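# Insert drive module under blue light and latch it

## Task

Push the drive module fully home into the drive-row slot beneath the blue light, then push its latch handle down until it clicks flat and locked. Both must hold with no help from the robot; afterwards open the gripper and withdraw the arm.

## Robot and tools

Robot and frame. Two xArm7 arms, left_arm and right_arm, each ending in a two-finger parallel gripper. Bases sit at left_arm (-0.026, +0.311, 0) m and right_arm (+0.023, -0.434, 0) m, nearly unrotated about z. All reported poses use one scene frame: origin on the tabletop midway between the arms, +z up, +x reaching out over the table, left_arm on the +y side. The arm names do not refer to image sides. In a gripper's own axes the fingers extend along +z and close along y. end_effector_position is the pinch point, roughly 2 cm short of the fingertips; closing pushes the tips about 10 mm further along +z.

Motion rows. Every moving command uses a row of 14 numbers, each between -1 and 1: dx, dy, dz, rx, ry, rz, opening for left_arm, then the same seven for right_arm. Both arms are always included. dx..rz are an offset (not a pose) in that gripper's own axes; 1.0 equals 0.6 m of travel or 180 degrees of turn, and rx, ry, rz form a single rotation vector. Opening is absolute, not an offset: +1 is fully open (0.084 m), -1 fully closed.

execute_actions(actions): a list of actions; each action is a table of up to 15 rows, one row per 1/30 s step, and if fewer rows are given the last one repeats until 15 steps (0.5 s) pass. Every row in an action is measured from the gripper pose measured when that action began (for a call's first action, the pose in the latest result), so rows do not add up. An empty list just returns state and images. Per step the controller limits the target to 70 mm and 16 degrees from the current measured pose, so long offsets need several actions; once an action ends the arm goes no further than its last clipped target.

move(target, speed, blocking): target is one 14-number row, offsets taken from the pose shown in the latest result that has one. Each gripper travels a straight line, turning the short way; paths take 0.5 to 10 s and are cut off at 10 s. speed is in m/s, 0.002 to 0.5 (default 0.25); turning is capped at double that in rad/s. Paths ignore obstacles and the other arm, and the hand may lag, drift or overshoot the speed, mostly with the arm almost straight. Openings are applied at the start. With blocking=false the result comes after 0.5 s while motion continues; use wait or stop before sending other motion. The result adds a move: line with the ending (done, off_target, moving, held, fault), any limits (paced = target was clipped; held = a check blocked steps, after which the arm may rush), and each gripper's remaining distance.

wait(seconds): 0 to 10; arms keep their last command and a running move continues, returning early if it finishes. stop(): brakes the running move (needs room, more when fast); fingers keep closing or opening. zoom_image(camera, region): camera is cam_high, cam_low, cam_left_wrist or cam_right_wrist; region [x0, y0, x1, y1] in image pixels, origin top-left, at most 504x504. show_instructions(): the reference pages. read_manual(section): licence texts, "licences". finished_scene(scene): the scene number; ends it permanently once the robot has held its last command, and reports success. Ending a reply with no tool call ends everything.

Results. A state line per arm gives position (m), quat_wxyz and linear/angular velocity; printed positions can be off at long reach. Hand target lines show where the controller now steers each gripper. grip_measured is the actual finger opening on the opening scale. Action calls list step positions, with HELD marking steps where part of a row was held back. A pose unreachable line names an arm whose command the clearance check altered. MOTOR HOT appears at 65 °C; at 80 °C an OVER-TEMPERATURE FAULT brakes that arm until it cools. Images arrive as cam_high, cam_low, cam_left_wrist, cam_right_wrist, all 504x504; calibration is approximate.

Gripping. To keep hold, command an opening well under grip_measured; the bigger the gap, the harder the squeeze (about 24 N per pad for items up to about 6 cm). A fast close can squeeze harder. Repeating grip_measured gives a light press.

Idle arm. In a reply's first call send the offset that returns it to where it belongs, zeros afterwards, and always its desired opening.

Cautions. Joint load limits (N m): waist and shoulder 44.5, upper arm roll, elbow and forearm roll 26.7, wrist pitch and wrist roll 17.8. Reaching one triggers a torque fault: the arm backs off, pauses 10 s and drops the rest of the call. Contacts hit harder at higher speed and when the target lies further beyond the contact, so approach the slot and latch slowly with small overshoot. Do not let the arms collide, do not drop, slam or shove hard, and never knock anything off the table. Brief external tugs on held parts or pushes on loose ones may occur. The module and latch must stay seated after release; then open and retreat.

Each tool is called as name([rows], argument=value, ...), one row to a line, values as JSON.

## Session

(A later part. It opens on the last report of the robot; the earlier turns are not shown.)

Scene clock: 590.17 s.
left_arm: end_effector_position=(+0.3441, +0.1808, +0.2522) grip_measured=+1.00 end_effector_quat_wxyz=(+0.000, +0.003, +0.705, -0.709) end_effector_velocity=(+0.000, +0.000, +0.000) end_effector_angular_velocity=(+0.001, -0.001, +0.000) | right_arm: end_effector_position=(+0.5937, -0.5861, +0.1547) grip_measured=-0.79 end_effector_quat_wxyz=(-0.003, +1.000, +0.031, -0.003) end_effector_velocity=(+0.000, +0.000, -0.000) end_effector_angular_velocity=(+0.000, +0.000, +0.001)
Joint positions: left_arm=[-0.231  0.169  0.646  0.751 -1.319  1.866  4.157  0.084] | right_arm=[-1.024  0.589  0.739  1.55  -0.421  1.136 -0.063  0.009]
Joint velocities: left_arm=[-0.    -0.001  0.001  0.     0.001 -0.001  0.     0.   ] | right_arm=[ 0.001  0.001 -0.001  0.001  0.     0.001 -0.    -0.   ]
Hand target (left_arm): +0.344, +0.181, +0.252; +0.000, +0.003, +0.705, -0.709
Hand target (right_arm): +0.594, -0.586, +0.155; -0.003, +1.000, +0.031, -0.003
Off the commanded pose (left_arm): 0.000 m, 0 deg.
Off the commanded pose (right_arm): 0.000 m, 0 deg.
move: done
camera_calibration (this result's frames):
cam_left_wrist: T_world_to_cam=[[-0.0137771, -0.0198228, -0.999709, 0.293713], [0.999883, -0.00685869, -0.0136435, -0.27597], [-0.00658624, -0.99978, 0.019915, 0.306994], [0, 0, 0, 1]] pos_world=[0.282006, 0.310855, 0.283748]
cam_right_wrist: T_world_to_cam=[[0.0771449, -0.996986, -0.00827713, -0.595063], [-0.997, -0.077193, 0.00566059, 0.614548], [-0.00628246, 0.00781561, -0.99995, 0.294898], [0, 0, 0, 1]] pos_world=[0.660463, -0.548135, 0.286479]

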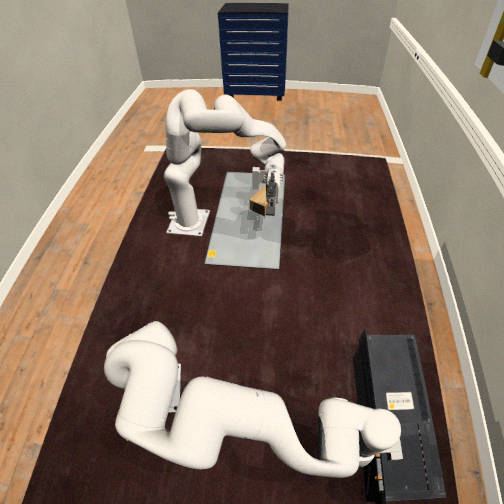

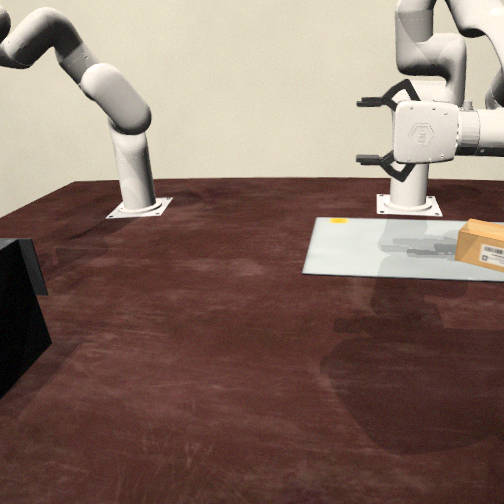

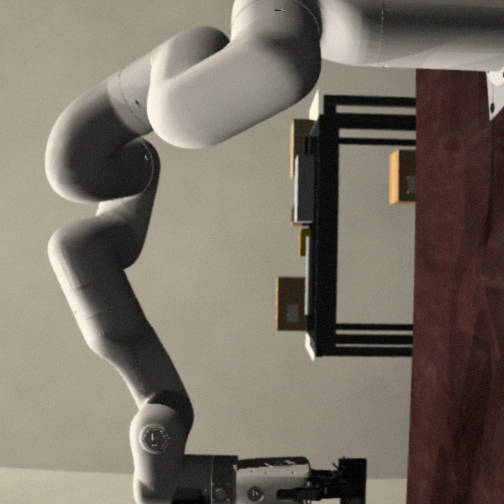

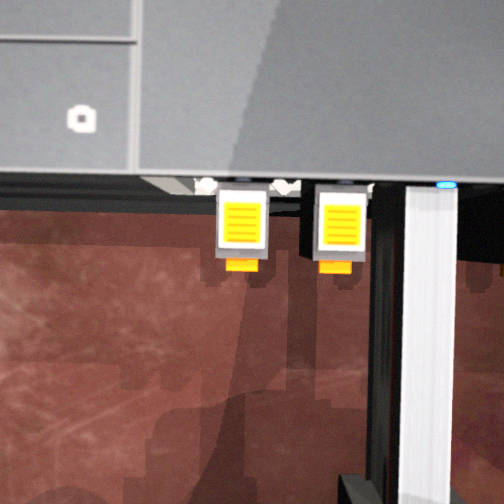

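move(target=[0,0,0,0,0,0,1,0.05,0,0,0,0,0,-1], speed=0.01)

zoom_image(camera="cam_high", region=[330,420,450,504])

Scene clock: 597.37 s.
left_arm: end_effector_position=(+0.3441, +0.1808, +0.2522) grip_measured=+1.00 end_effector_quat_wxyz=(+0.000, +0.003, +0.705, -0.709) end_effector_velocity=(-0.000, -0.000, -0.000) end_effector_angular_velocity=(+0.001, +0.002, -0.002) | right_arm: end_effector_position=(+0.6237, -0.5843, +0.1544) grip_measured=-0.79 end_effector_quat_wxyz=(-0.002, +1.000, +0.031, -0.003) end_effector_velocity=(-0.000, -0.001, +0.000) end_effector_angular_velocity=(+0.000, +0.000, -0.002)
Joint positions: left_arm=[-0.231  0.169  0.646  0.751 -1.319  1.866  4.157  0.084] | right_arm=[-0.935  0.688  0.709  1.712 -0.456  1.2   -0.049  0.009]
Joint velocities: left_arm=[-0.    -0.    -0.    -0.     0.002 -0.    -0.002  0.   ] | right_arm=[-0.001 -0.    -0.002  0.001  0.001  0.001 -0.001  0.   ]
Hand target (left_arm): +0.344, +0.181, +0.252; +0.000, +0.003, +0.705, -0.709
Hand target (right_arm): +0.624, -0.584, +0.154; -0.002, +1.000, +0.031, -0.003
Off the commanded pose (left_arm): 0.000 m, 0 deg.
Off the commanded pose (right_arm): 0.000 m, 0 deg.
move: done
camera_calibration (this result's frames):
cam_left_wrist: T_world_to_cam=[[-0.0137771, -0.0198229, -0.999709, 0.293713], [0.999883, -0.00685864, -0.0136435, -0.27597], [-0.00658619, -0.99978, 0.019915, 0.306994], [0, 0, 0, 1]] pos_world=[0.282006, 0.310856, 0.283748]
cam_right_wrist: T_world_to_cam=[[0.077091, -0.996994, -0.00770687, -0.595656], [-0.997003, -0.0771375, 0.00592931, 0.644503], [-0.00650598, 0.00722667, -0.999953, 0.294586], [0, 0, 0, 1]] pos_world=[0.690407, -0.54628, 0.28616]

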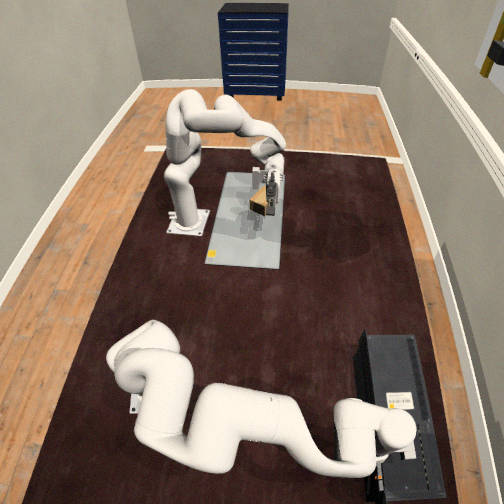

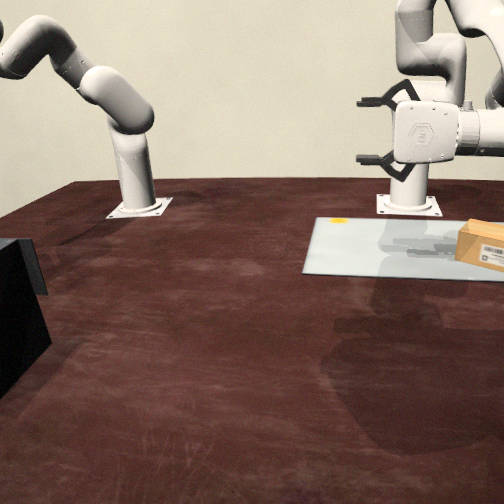

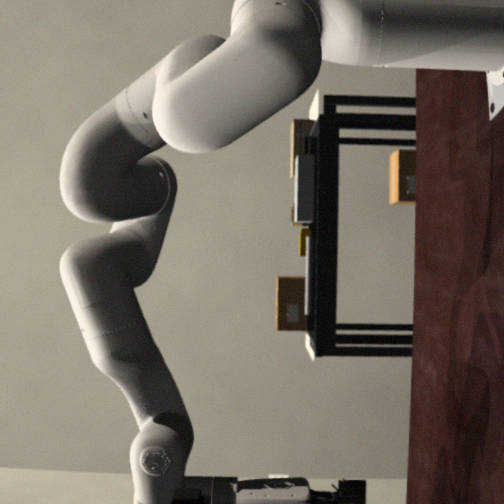

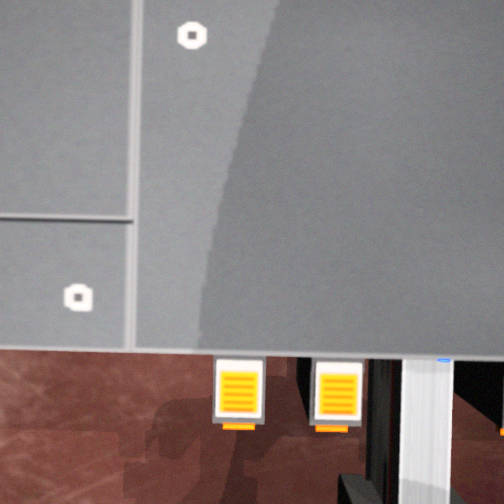

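Region (330, 420, 450, 504) of cam_high's 504x504 image, scaled by 4.200, with more detail than that image has; it fills the top 353 rows of this view, and the rest is white.

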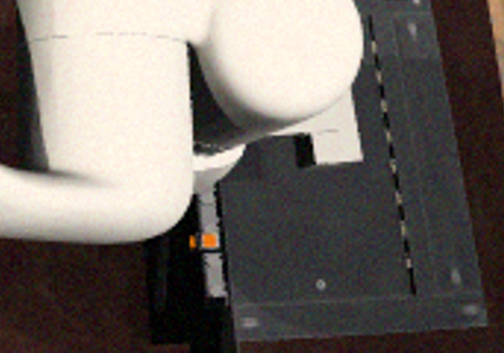

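move(target=[0,0,0,0,0,0,1,0,0,0,0,0,0,-0.4])

move(target=[0,0,0,0,0,0,1,0,0,-0.11,0,0,0,-0.4], speed=0.06)

move(target=[0,0,0,0,0,0,1,-0.11,0,0,0,0,0,-1], speed=0.08)

move(target=[0,0,0,0,0,0,1,0,0,0.105,0,0,0,-1], speed=0.05)

Scene clock: 602.30 s.
left_arm: end_effector_position=(+0.3441, +0.1808, +0.2522) grip_measured=+1.00 end_effector_quat_wxyz=(+0.000, +0.003, +0.705, -0.709) end_effector_velocity=(+0.000, +0.000, -0.000) end_effector_angular_velocity=(+0.000, +0.000, +0.000) | right_arm: end_effector_position=(+0.6237, -0.5842, +0.1544) grip_measured=-0.42 end_effector_quat_wxyz=(-0.002, +1.000, +0.031, -0.003) end_effector_velocity=(-0.000, -0.002, +0.000) end_effector_angular_velocity=(-0.002, +0.000, -0.002)
Joint positions: left_arm=[-0.231  0.169  0.646  0.751 -1.319  1.866  4.157  0.084] | right_arm=[-0.935  0.688  0.71   1.712 -0.457  1.2   -0.048  0.026]
Joint velocities: left_arm=[0.    0.001 0.    0.    0.    0.    0.001 0.   ] | right_arm=[-0.    -0.001 -0.002  0.    -0.     0.     0.     0.   ]
Hand target (left_arm): +0.344, +0.181, +0.252; +0.000, +0.003, +0.705, -0.709
Hand target (right_arm): +0.624, -0.584, +0.154; -0.002, +1.000, +0.031, -0.003
Off the commanded pose (left_arm): 0.000 m, 0 deg.
Off the commanded pose (right_arm): 0.000 m, 0 deg.
move: done
camera_calibration (this result's frames):
cam_left_wrist: T_world_to_cam=[[-0.0137769, -0.0198229, -0.999709, 0.293713], [0.999883, -0.00685851, -0.0136433, -0.27597], [-0.00658606, -0.99978, 0.0199151, 0.306994], [0, 0, 0, 1]] pos_world=[0.282006, 0.310856, 0.283748]
cam_right_wrist: T_world_to_cam=[[0.0771925, -0.996986, -0.00774185, -0.595647], [-0.996995, -0.0772389, 0.00589201, 0.644469], [-0.00647222, 0.00726377, -0.999953, 0.294594], [0, 0, 0, 1]] pos_world=[0.690419, -0.546213, 0.286172]

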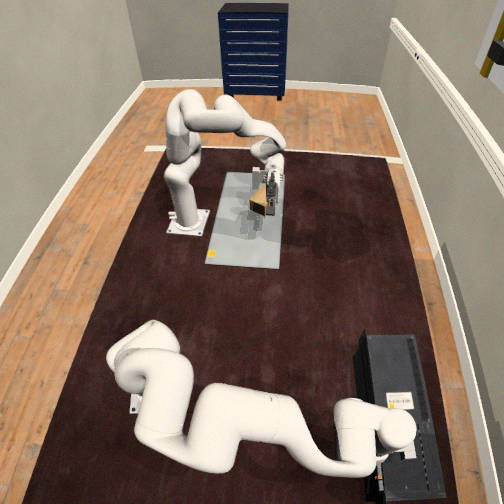

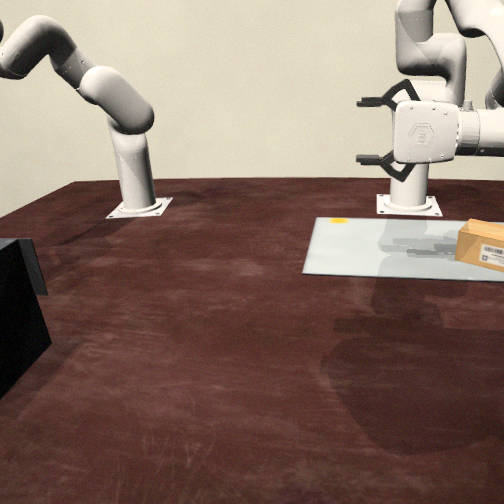

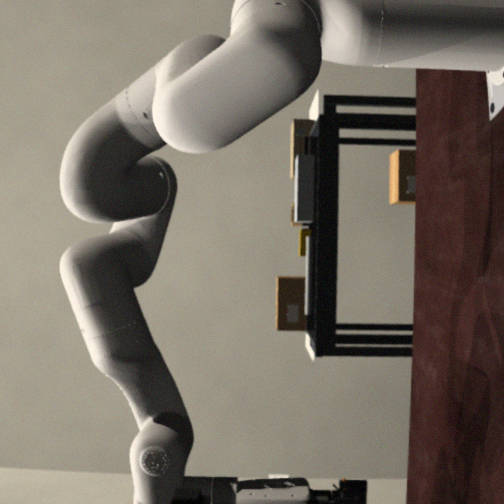

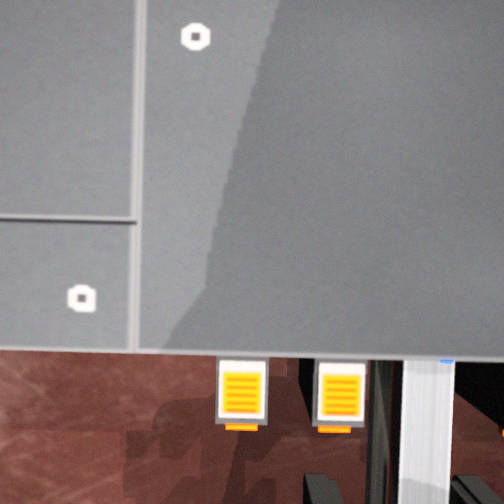

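Scene clock: 603.67 s.
left_arm: end_effector_position=(+0.3441, +0.1808, +0.2522) grip_measured=+1.00 end_effector_quat_wxyz=(+0.000, +0.003, +0.705, -0.709) end_effector_velocity=(+0.000, -0.000, +0.000) end_effector_angular_velocity=(+0.000, -0.000, -0.000) | right_arm: end_effector_position=(+0.6240, -0.5848, +0.2201) grip_measured=-0.42 end_effector_quat_wxyz=(-0.002, +1.000, +0.030, -0.004) end_effector_velocity=(-0.002, -0.001, -0.005) end_effector_angular_velocity=(+0.004, +0.012, -0.002)
Joint positions: left_arm=[-0.231  0.169  0.646  0.751 -1.319  1.866  4.157  0.084] | right_arm=[-0.918  0.647  0.731  1.844 -0.42   1.36  -0.078  0.026]
Joint velocities: left_arm=[-0.    -0.    -0.001  0.    -0.    -0.001 -0.     0.   ] | right_arm=[-0.001  0.005 -0.003 -0.004  0.002  0.003 -0.    -0.   ]
Hand target (left_arm): +0.344, +0.181, +0.252; +0.000, +0.003, +0.705, -0.709
Hand target (right_arm): +0.624, -0.585, +0.220; -0.002, +1.000, +0.030, -0.003
Off the commanded pose (left_arm): 0.000 m, 0 deg.
Off the commanded pose (right_arm): 0.000 m, 0 deg.
move: done
camera_calibration (this result's frames):
cam_left_wrist: T_world_to_cam=[[-0.0137768, -0.0198228, -0.999709, 0.293713], [0.999883, -0.00685864, -0.0136432, -0.27597], [-0.0065862, -0.99978, 0.019915, 0.306994], [0, 0, 0, 1]] pos_world=[0.282006, 0.310856, 0.283748]
cam_right_wrist: T_world_to_cam=[[0.0767126, -0.997022, -0.00784323, -0.595426], [-0.997027, -0.0767648, 0.00658294, 0.644471], [-0.00716542, 0.00731492, -0.999948, 0.360716], [0, 0, 0, 1]] pos_world=[0.690816, -0.546819, 0.351784]

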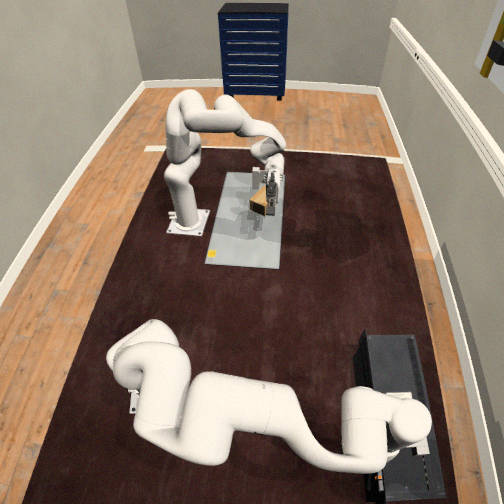

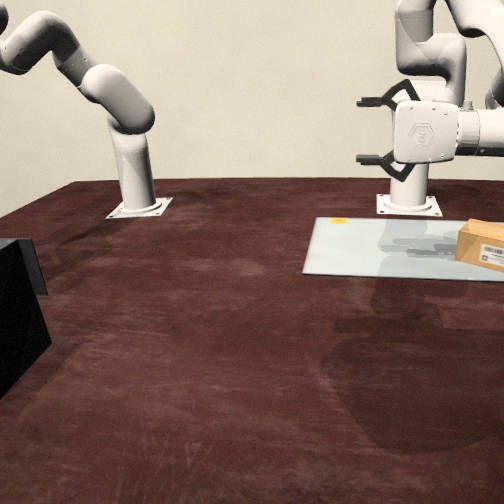

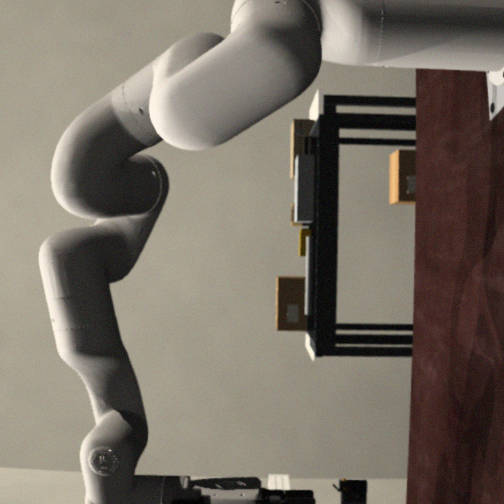

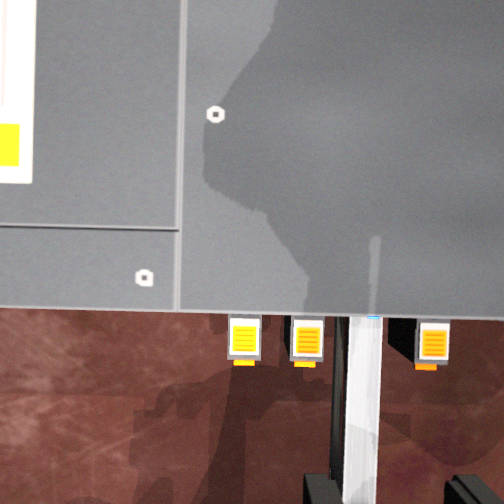

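Scene clock: 604.80 s.
left_arm: end_effector_position=(+0.3441, +0.1808, +0.2522) grip_measured=+1.00 end_effector_quat_wxyz=(+0.000, +0.003, +0.705, -0.709) end_effector_velocity=(-0.000, -0.000, -0.000) end_effector_angular_velocity=(+0.000, +0.000, -0.001) | right_arm: end_effector_position=(+0.5582, -0.5887, +0.2208) grip_measured=-1.00 end_effector_quat_wxyz=(-0.003, +1.000, +0.031, -0.003) end_effector_velocity=(-0.001, +0.001, -0.002) end_effector_angular_velocity=(+0.002, +0.002, +0.000)
Joint positions: left_arm=[-0.231  0.169  0.646  0.751 -1.319  1.866  4.157  0.084] | right_arm=[-1.128  0.401  0.795  1.49  -0.296  1.223 -0.146  0.   ]
Joint velocities: left_arm=[ 0.     0.001 -0.001  0.     0.     0.     0.001  0.   ] | right_arm=[-0.001 -0.     0.    -0.005  0.002 -0.002 -0.001  0.   ]
Hand target (left_arm): +0.344, +0.181, +0.252; +0.000, +0.003, +0.705, -0.709
Hand target (right_arm): +0.558, -0.589, +0.221; -0.003, +1.000, +0.031, -0.003
Off the commanded pose (left_arm): 0.000 m, 0 deg.
Off the commanded pose (right_arm): 0.000 m, 0 deg.
move: done
camera_calibration (this result's frames):
cam_left_wrist: T_world_to_cam=[[-0.0137767, -0.0198229, -0.999709, 0.293713], [0.999883, -0.00685851, -0.0136431, -0.27597], [-0.00658606, -0.99978, 0.0199151, 0.306994], [0, 0, 0, 1]] pos_world=[0.282006, 0.310856, 0.283748]
cam_right_wrist: T_world_to_cam=[[0.0770677, -0.996983, -0.00920533, -0.594125], [-0.997004, -0.0771234, 0.00586184, 0.578533], [-0.0065541, 0.008726, -0.99994, 0.361467], [0, 0, 0, 1]] pos_world=[0.624957, -0.550868, 0.352585]

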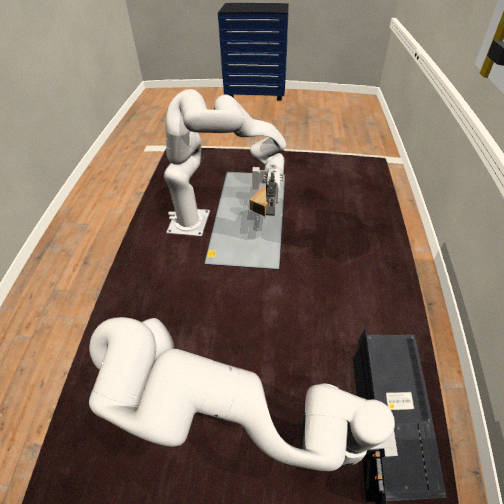

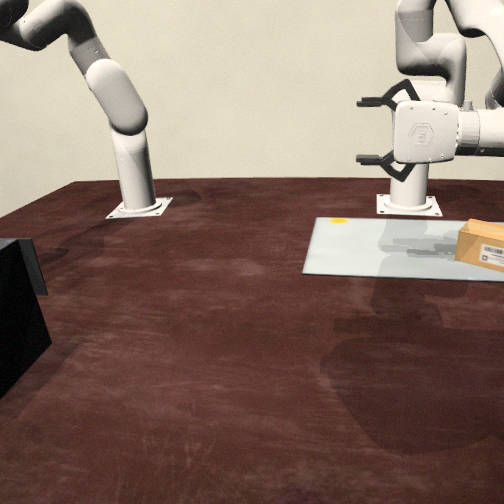

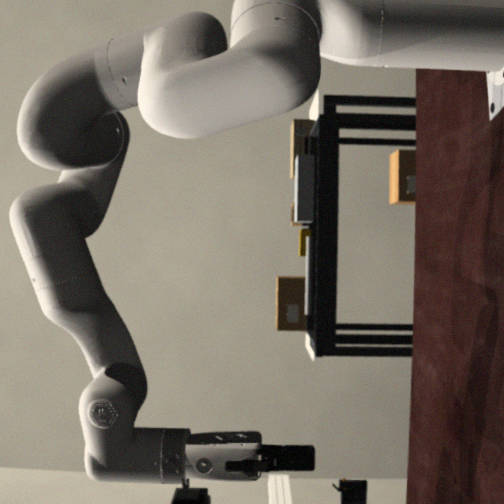

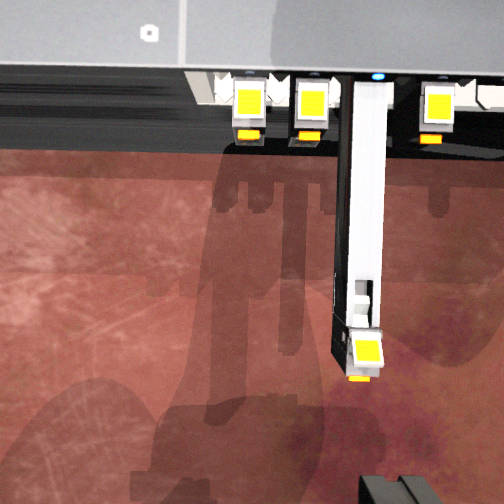

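Scene clock: 606.33 s.
left_arm: end_effector_position=(+0.3441, +0.1808, +0.2522) grip_measured=+1.00 end_effector_quat_wxyz=(+0.000, +0.003, +0.705, -0.709) end_effector_velocity=(+0.000, -0.000, -0.000) end_effector_angular_velocity=(-0.001, +0.002, +0.001) | right_arm: end_effector_position=(+0.5579, -0.5880, +0.1580) grip_measured=-1.00 end_effector_quat_wxyz=(-0.003, +1.000, +0.031, -0.003) end_effector_velocity=(+0.003, -0.000, +0.004) end_effector_angular_velocity=(-0.004, -0.009, +0.001)
Joint positions: left_arm=[-0.231  0.169  0.646  0.751 -1.319  1.866  4.157  0.084] | right_arm=[-1.116  0.462  0.764  1.382 -0.354  1.072 -0.108  0.   ]
Joint velocities: left_arm=[-0.     0.001 -0.    -0.    -0.002 -0.    -0.002 -0.   ] | right_arm=[-0.001 -0.004  0.003  0.004 -0.001 -0.003  0.     0.   ]
Hand target (left_arm): +0.344, +0.181, +0.252; +0.000, +0.003, +0.705, -0.709
Hand target (right_arm): +0.558, -0.588, +0.158; -0.003, +1.000, +0.031, -0.003
Off the commanded pose (left_arm): 0.000 m, 0 deg.
Off the commanded pose (right_arm): 0.000 m, 0 deg.
move: done
camera_calibration (this result's frames):
cam_left_wrist: T_world_to_cam=[[-0.0137769, -0.019823, -0.999709, 0.293713], [0.999883, -0.00685842, -0.0136434, -0.27597], [-0.00658597, -0.99978, 0.0199152, 0.306994], [0, 0, 0, 1]] pos_world=[0.282006, 0.310856, 0.283748]
cam_right_wrist: T_world_to_cam=[[0.0775299, -0.996949, -0.00900412, -0.594342], [-0.996972, -0.0775803, 0.0053964, 0.578489], [-0.00607848, 0.00855847, -0.999945, 0.298306], [0, 0, 0, 1]] pos_world=[0.62463, -0.550203, 0.289816]

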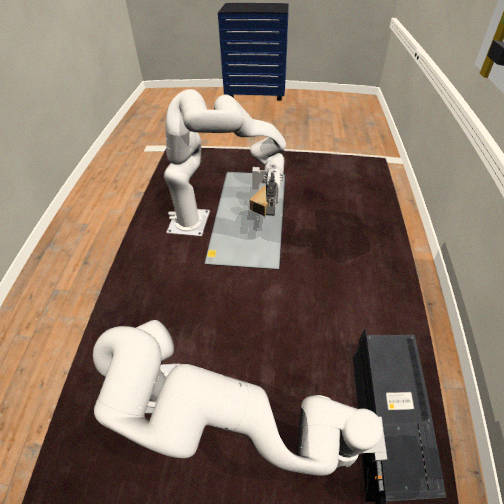

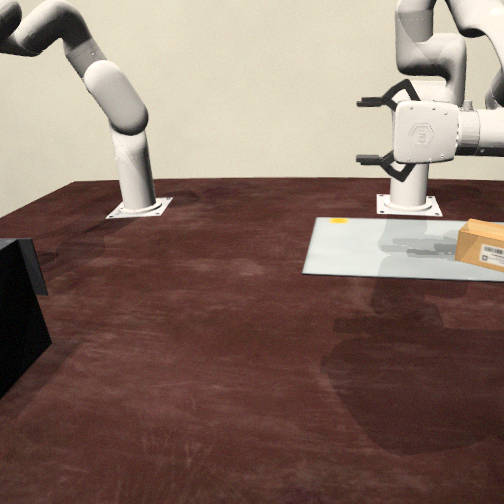

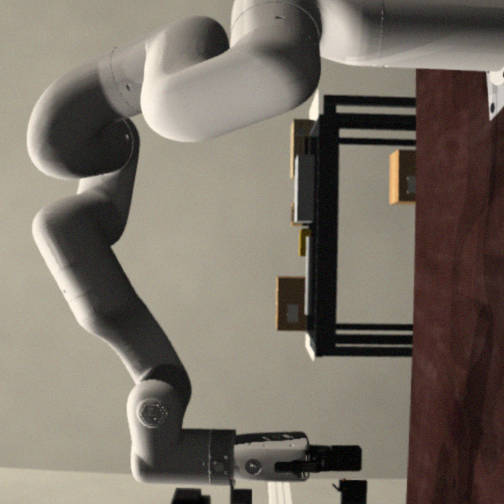

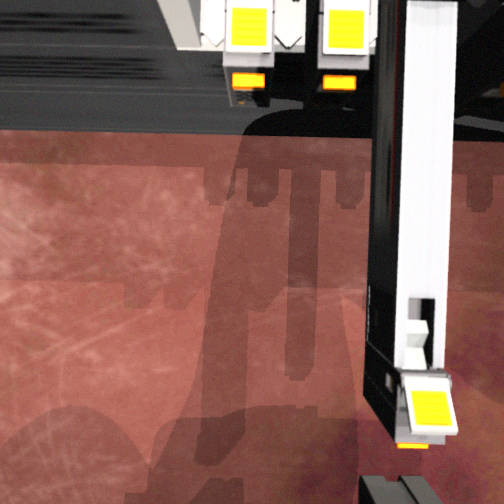

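move(target=[0,0,0,0,0,0,1,0.147,0,0,0,0,0,-1], speed=0.02)

Scene clock: 613.80 s.
left_arm: end_effector_position=(+0.3441, +0.1808, +0.2522) grip_measured=+1.00 end_effector_quat_wxyz=(+0.000, +0.003, +0.705, -0.709) end_effector_velocity=(+0.000, +0.000, -0.000) end_effector_angular_velocity=(+0.001, -0.002, +0.001) | right_arm: end_effector_position=(+0.6430, -0.5833, +0.1551) grip_measured=-1.00 end_effector_quat_wxyz=(-0.002, +0.999, +0.030, -0.009) end_effector_velocity=(+0.001, +0.001, +0.006) end_effector_angular_velocity=(-0.003, +0.001, +0.002)
Joint positions: left_arm=[-0.231  0.169  0.646  0.751 -1.319  1.866  4.157  0.084] | right_arm=[-0.86   0.761  0.675  1.851 -0.467  1.266 -0.053  0.   ]
Joint velocities: left_arm=[ 0.    -0.     0.001  0.     0.    -0.     0.002  0.   ] | right_arm=[ 0.003 -0.001  0.006  0.015 -0.003  0.018  0.     0.   ]
Hand target (left_arm): +0.344, +0.181, +0.252; +0.000, +0.003, +0.705, -0.709
Hand target (right_arm): +0.646, -0.583, +0.157; -0.002, +1.000, +0.031, -0.003
Off the commanded pose (left_arm): 0.000 m, 0 deg.
Off the commanded pose (right_arm): 0.004 m, 1 deg.
move: off_target (right_arm)
camera_calibration (this result's frames):
cam_left_wrist: T_world_to_cam=[[-0.0137767, -0.019823, -0.999709, 0.293713], [0.999883, -0.00685837, -0.0136431, -0.27597], [-0.00658593, -0.99978, 0.0199152, 0.306994], [0, 0, 0, 1]] pos_world=[0.282006, 0.310856, 0.283748]
cam_right_wrist: T_world_to_cam=[[0.0766739, -0.997024, -0.00806425, -0.59591], [-0.996908, -0.0767996, 0.0166426, 0.662376], [-0.0172124, 0.00676326, -0.999829, 0.30201], [0, 0, 0, 1]] pos_world=[0.711217, -0.545308, 0.286129]

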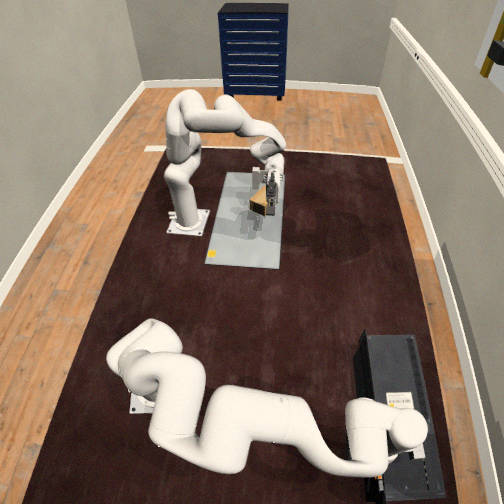

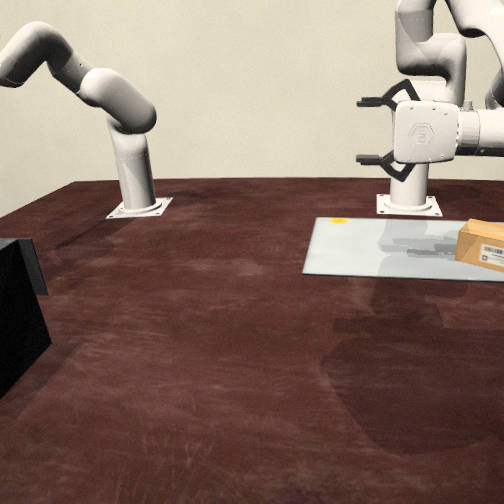

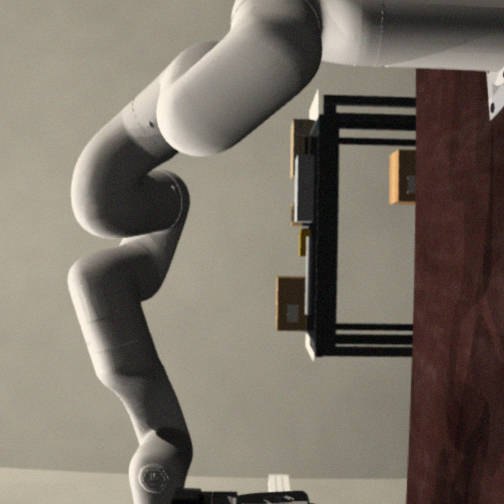

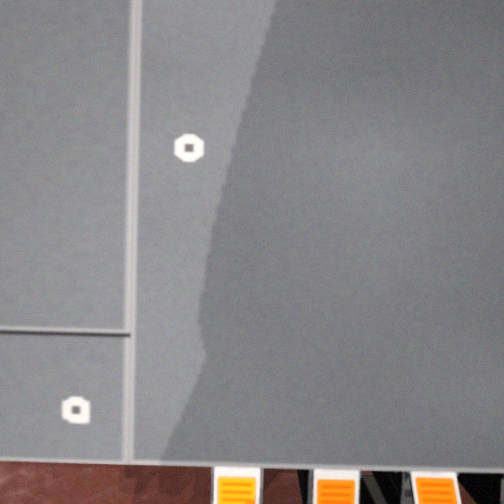

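Back off and inspect from above.

move(target=[0,0,0,0,0,0,1,-0.02,0,0,0,0,0,-1], speed=0.03)

move(target=[0,0,0,0,0,0,1,-0.03,0,-0.115,0,0,0,-1], speed=0.06)

Scene clock: 617.43 s.
left_arm: end_effector_position=(+0.3441, +0.1808, +0.2522) grip_measured=+1.00 end_effector_quat_wxyz=(+0.000, +0.003, +0.705, -0.709) end_effector_velocity=(-0.000, -0.000, -0.000) end_effector_angular_velocity=(+0.000, -0.000, -0.001) | right_arm: end_effector_position=(+0.6313, -0.5837, +0.1555) grip_measured=-1.00 end_effector_quat_wxyz=(-0.002, +0.999, +0.031, -0.008) end_effector_velocity=(-0.002, -0.000, -0.001) end_effector_angular_velocity=(+0.000, +0.005, -0.000)
Joint positions: left_arm=[-0.231  0.169  0.646  0.751 -1.319  1.866  4.157  0.084] | right_arm=[-0.898  0.719  0.691  1.776 -0.458  1.236 -0.052  0.   ]
Joint velocities: left_arm=[ 0.    -0.    -0.    -0.     0.001  0.     0.    -0.   ] | right_arm=[-0.001 -0.001 -0.001 -0.003  0.001  0.002  0.     0.   ]
Hand target (left_arm): +0.344, +0.181, +0.252; +0.000, +0.003, +0.705, -0.709
Hand target (right_arm): +0.631, -0.584, +0.155; -0.002, +0.999, +0.030, -0.009
Off the commanded pose (left_arm): 0.000 m, 0 deg.
Off the commanded pose (right_arm): 0.001 m, 0 deg.
move: done
camera_calibration (this result's frames):
cam_left_wrist: T_world_to_cam=[[-0.0137773, -0.019823, -0.999709, 0.293713], [0.999883, -0.00685842, -0.0136437, -0.27597], [-0.00658597, -0.99978, 0.0199152, 0.306994], [0, 0, 0, 1]] pos_world=[0.282006, 0.310856, 0.283748]
cam_right_wrist: T_world_to_cam=[[0.0772027, -0.996979, -0.00847209, -0.595611], [-0.99688, -0.0773295, 0.0158325, 0.65048], [-0.0164398, 0.00722334, -0.999839, 0.302009], [0, 0, 0, 1]] pos_world=[0.699398, -0.545692, 0.286616]

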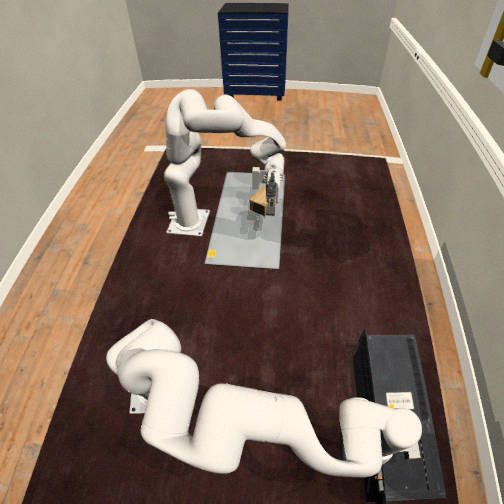

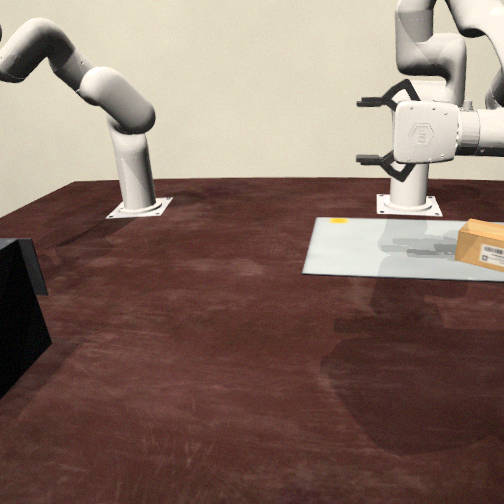

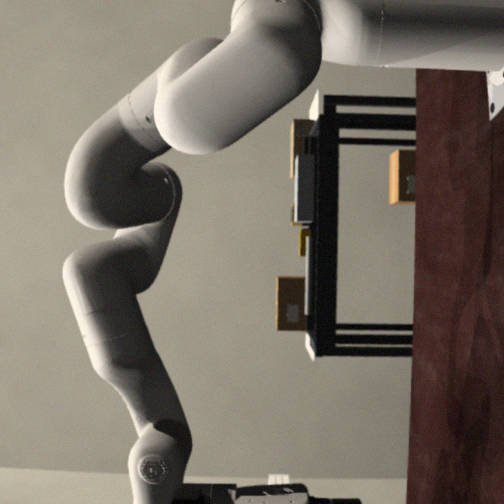

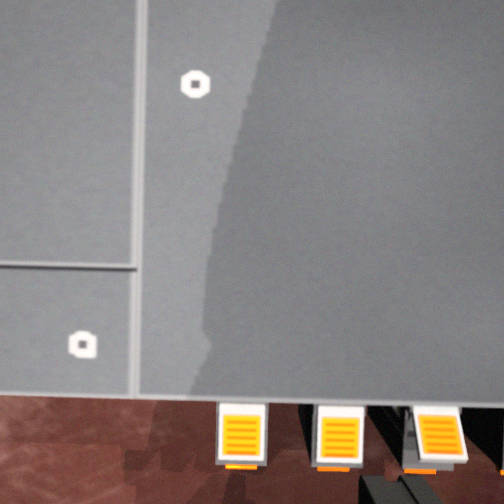

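Scene clock: 618.90 s.
left_arm: end_effector_position=(+0.3441, +0.1808, +0.2522) grip_measured=+1.00 end_effector_quat_wxyz=(+0.000, +0.003, +0.705, -0.709) end_effector_velocity=(+0.000, +0.000, -0.000) end_effector_angular_velocity=(-0.000, -0.000, +0.000) | right_arm: end_effector_position=(+0.6144, -0.5854, +0.2245) grip_measured=-1.00 end_effector_quat_wxyz=(-0.003, +0.999, +0.030, -0.009) end_effector_velocity=(-0.002, +0.001, -0.006) end_effector_angular_velocity=(+0.003, +0.013, +0.003)
Joint positions: left_arm=[-0.231  0.169  0.646  0.751 -1.319  1.866  4.157  0.084] | right_arm=[-0.934  0.614  0.729  1.813 -0.4    1.364 -0.087  0.   ]
Joint velocities: left_arm=[-0.     0.     0.001  0.    -0.     0.     0.     0.   ] | right_arm=[ 0.001  0.006 -0.002 -0.005 -0.001  0.003 -0.001  0.   ]
Hand target (left_arm): +0.344, +0.181, +0.252; +0.000, +0.003, +0.705, -0.709
Hand target (right_arm): +0.615, -0.585, +0.225; -0.003, +0.999, +0.030, -0.008
Off the commanded pose (left_arm): 0.000 m, 0 deg.
Off the commanded pose (right_arm): 0.000 m, 0 deg.
move: done
camera_calibration (this result's frames):
cam_left_wrist: T_world_to_cam=[[-0.0137771, -0.019823, -0.999709, 0.293713], [0.999883, -0.00685852, -0.0136435, -0.27597], [-0.00658607, -0.99978, 0.0199152, 0.306994], [0, 0, 0, 1]] pos_world=[0.282006, 0.310856, 0.283748]
cam_right_wrist: T_world_to_cam=[[0.0767294, -0.997012, -0.00893568, -0.595028], [-0.996907, -0.076868, 0.016364, 0.632528], [-0.017002, 0.00765244, -0.999826, 0.371319], [0, 0, 0, 1]] pos_world=[0.682541, -0.54747, 0.355587]

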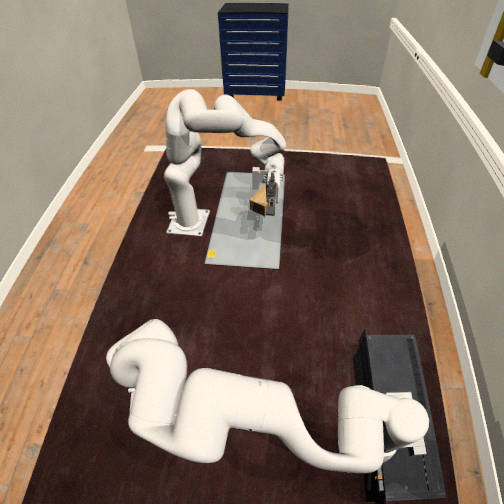

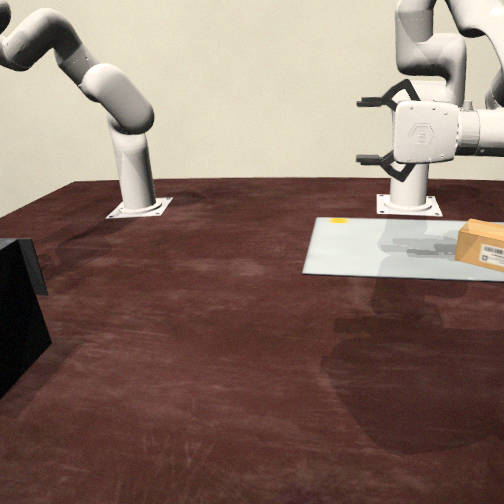

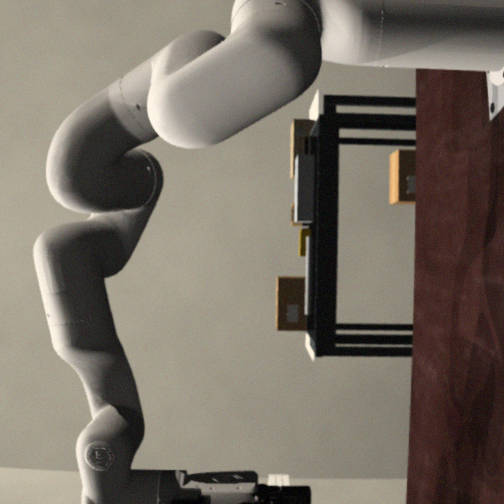

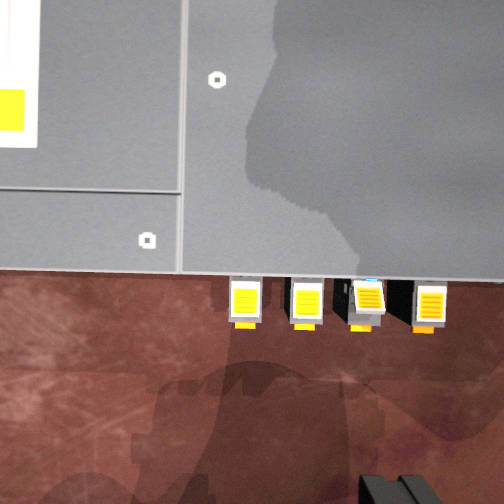

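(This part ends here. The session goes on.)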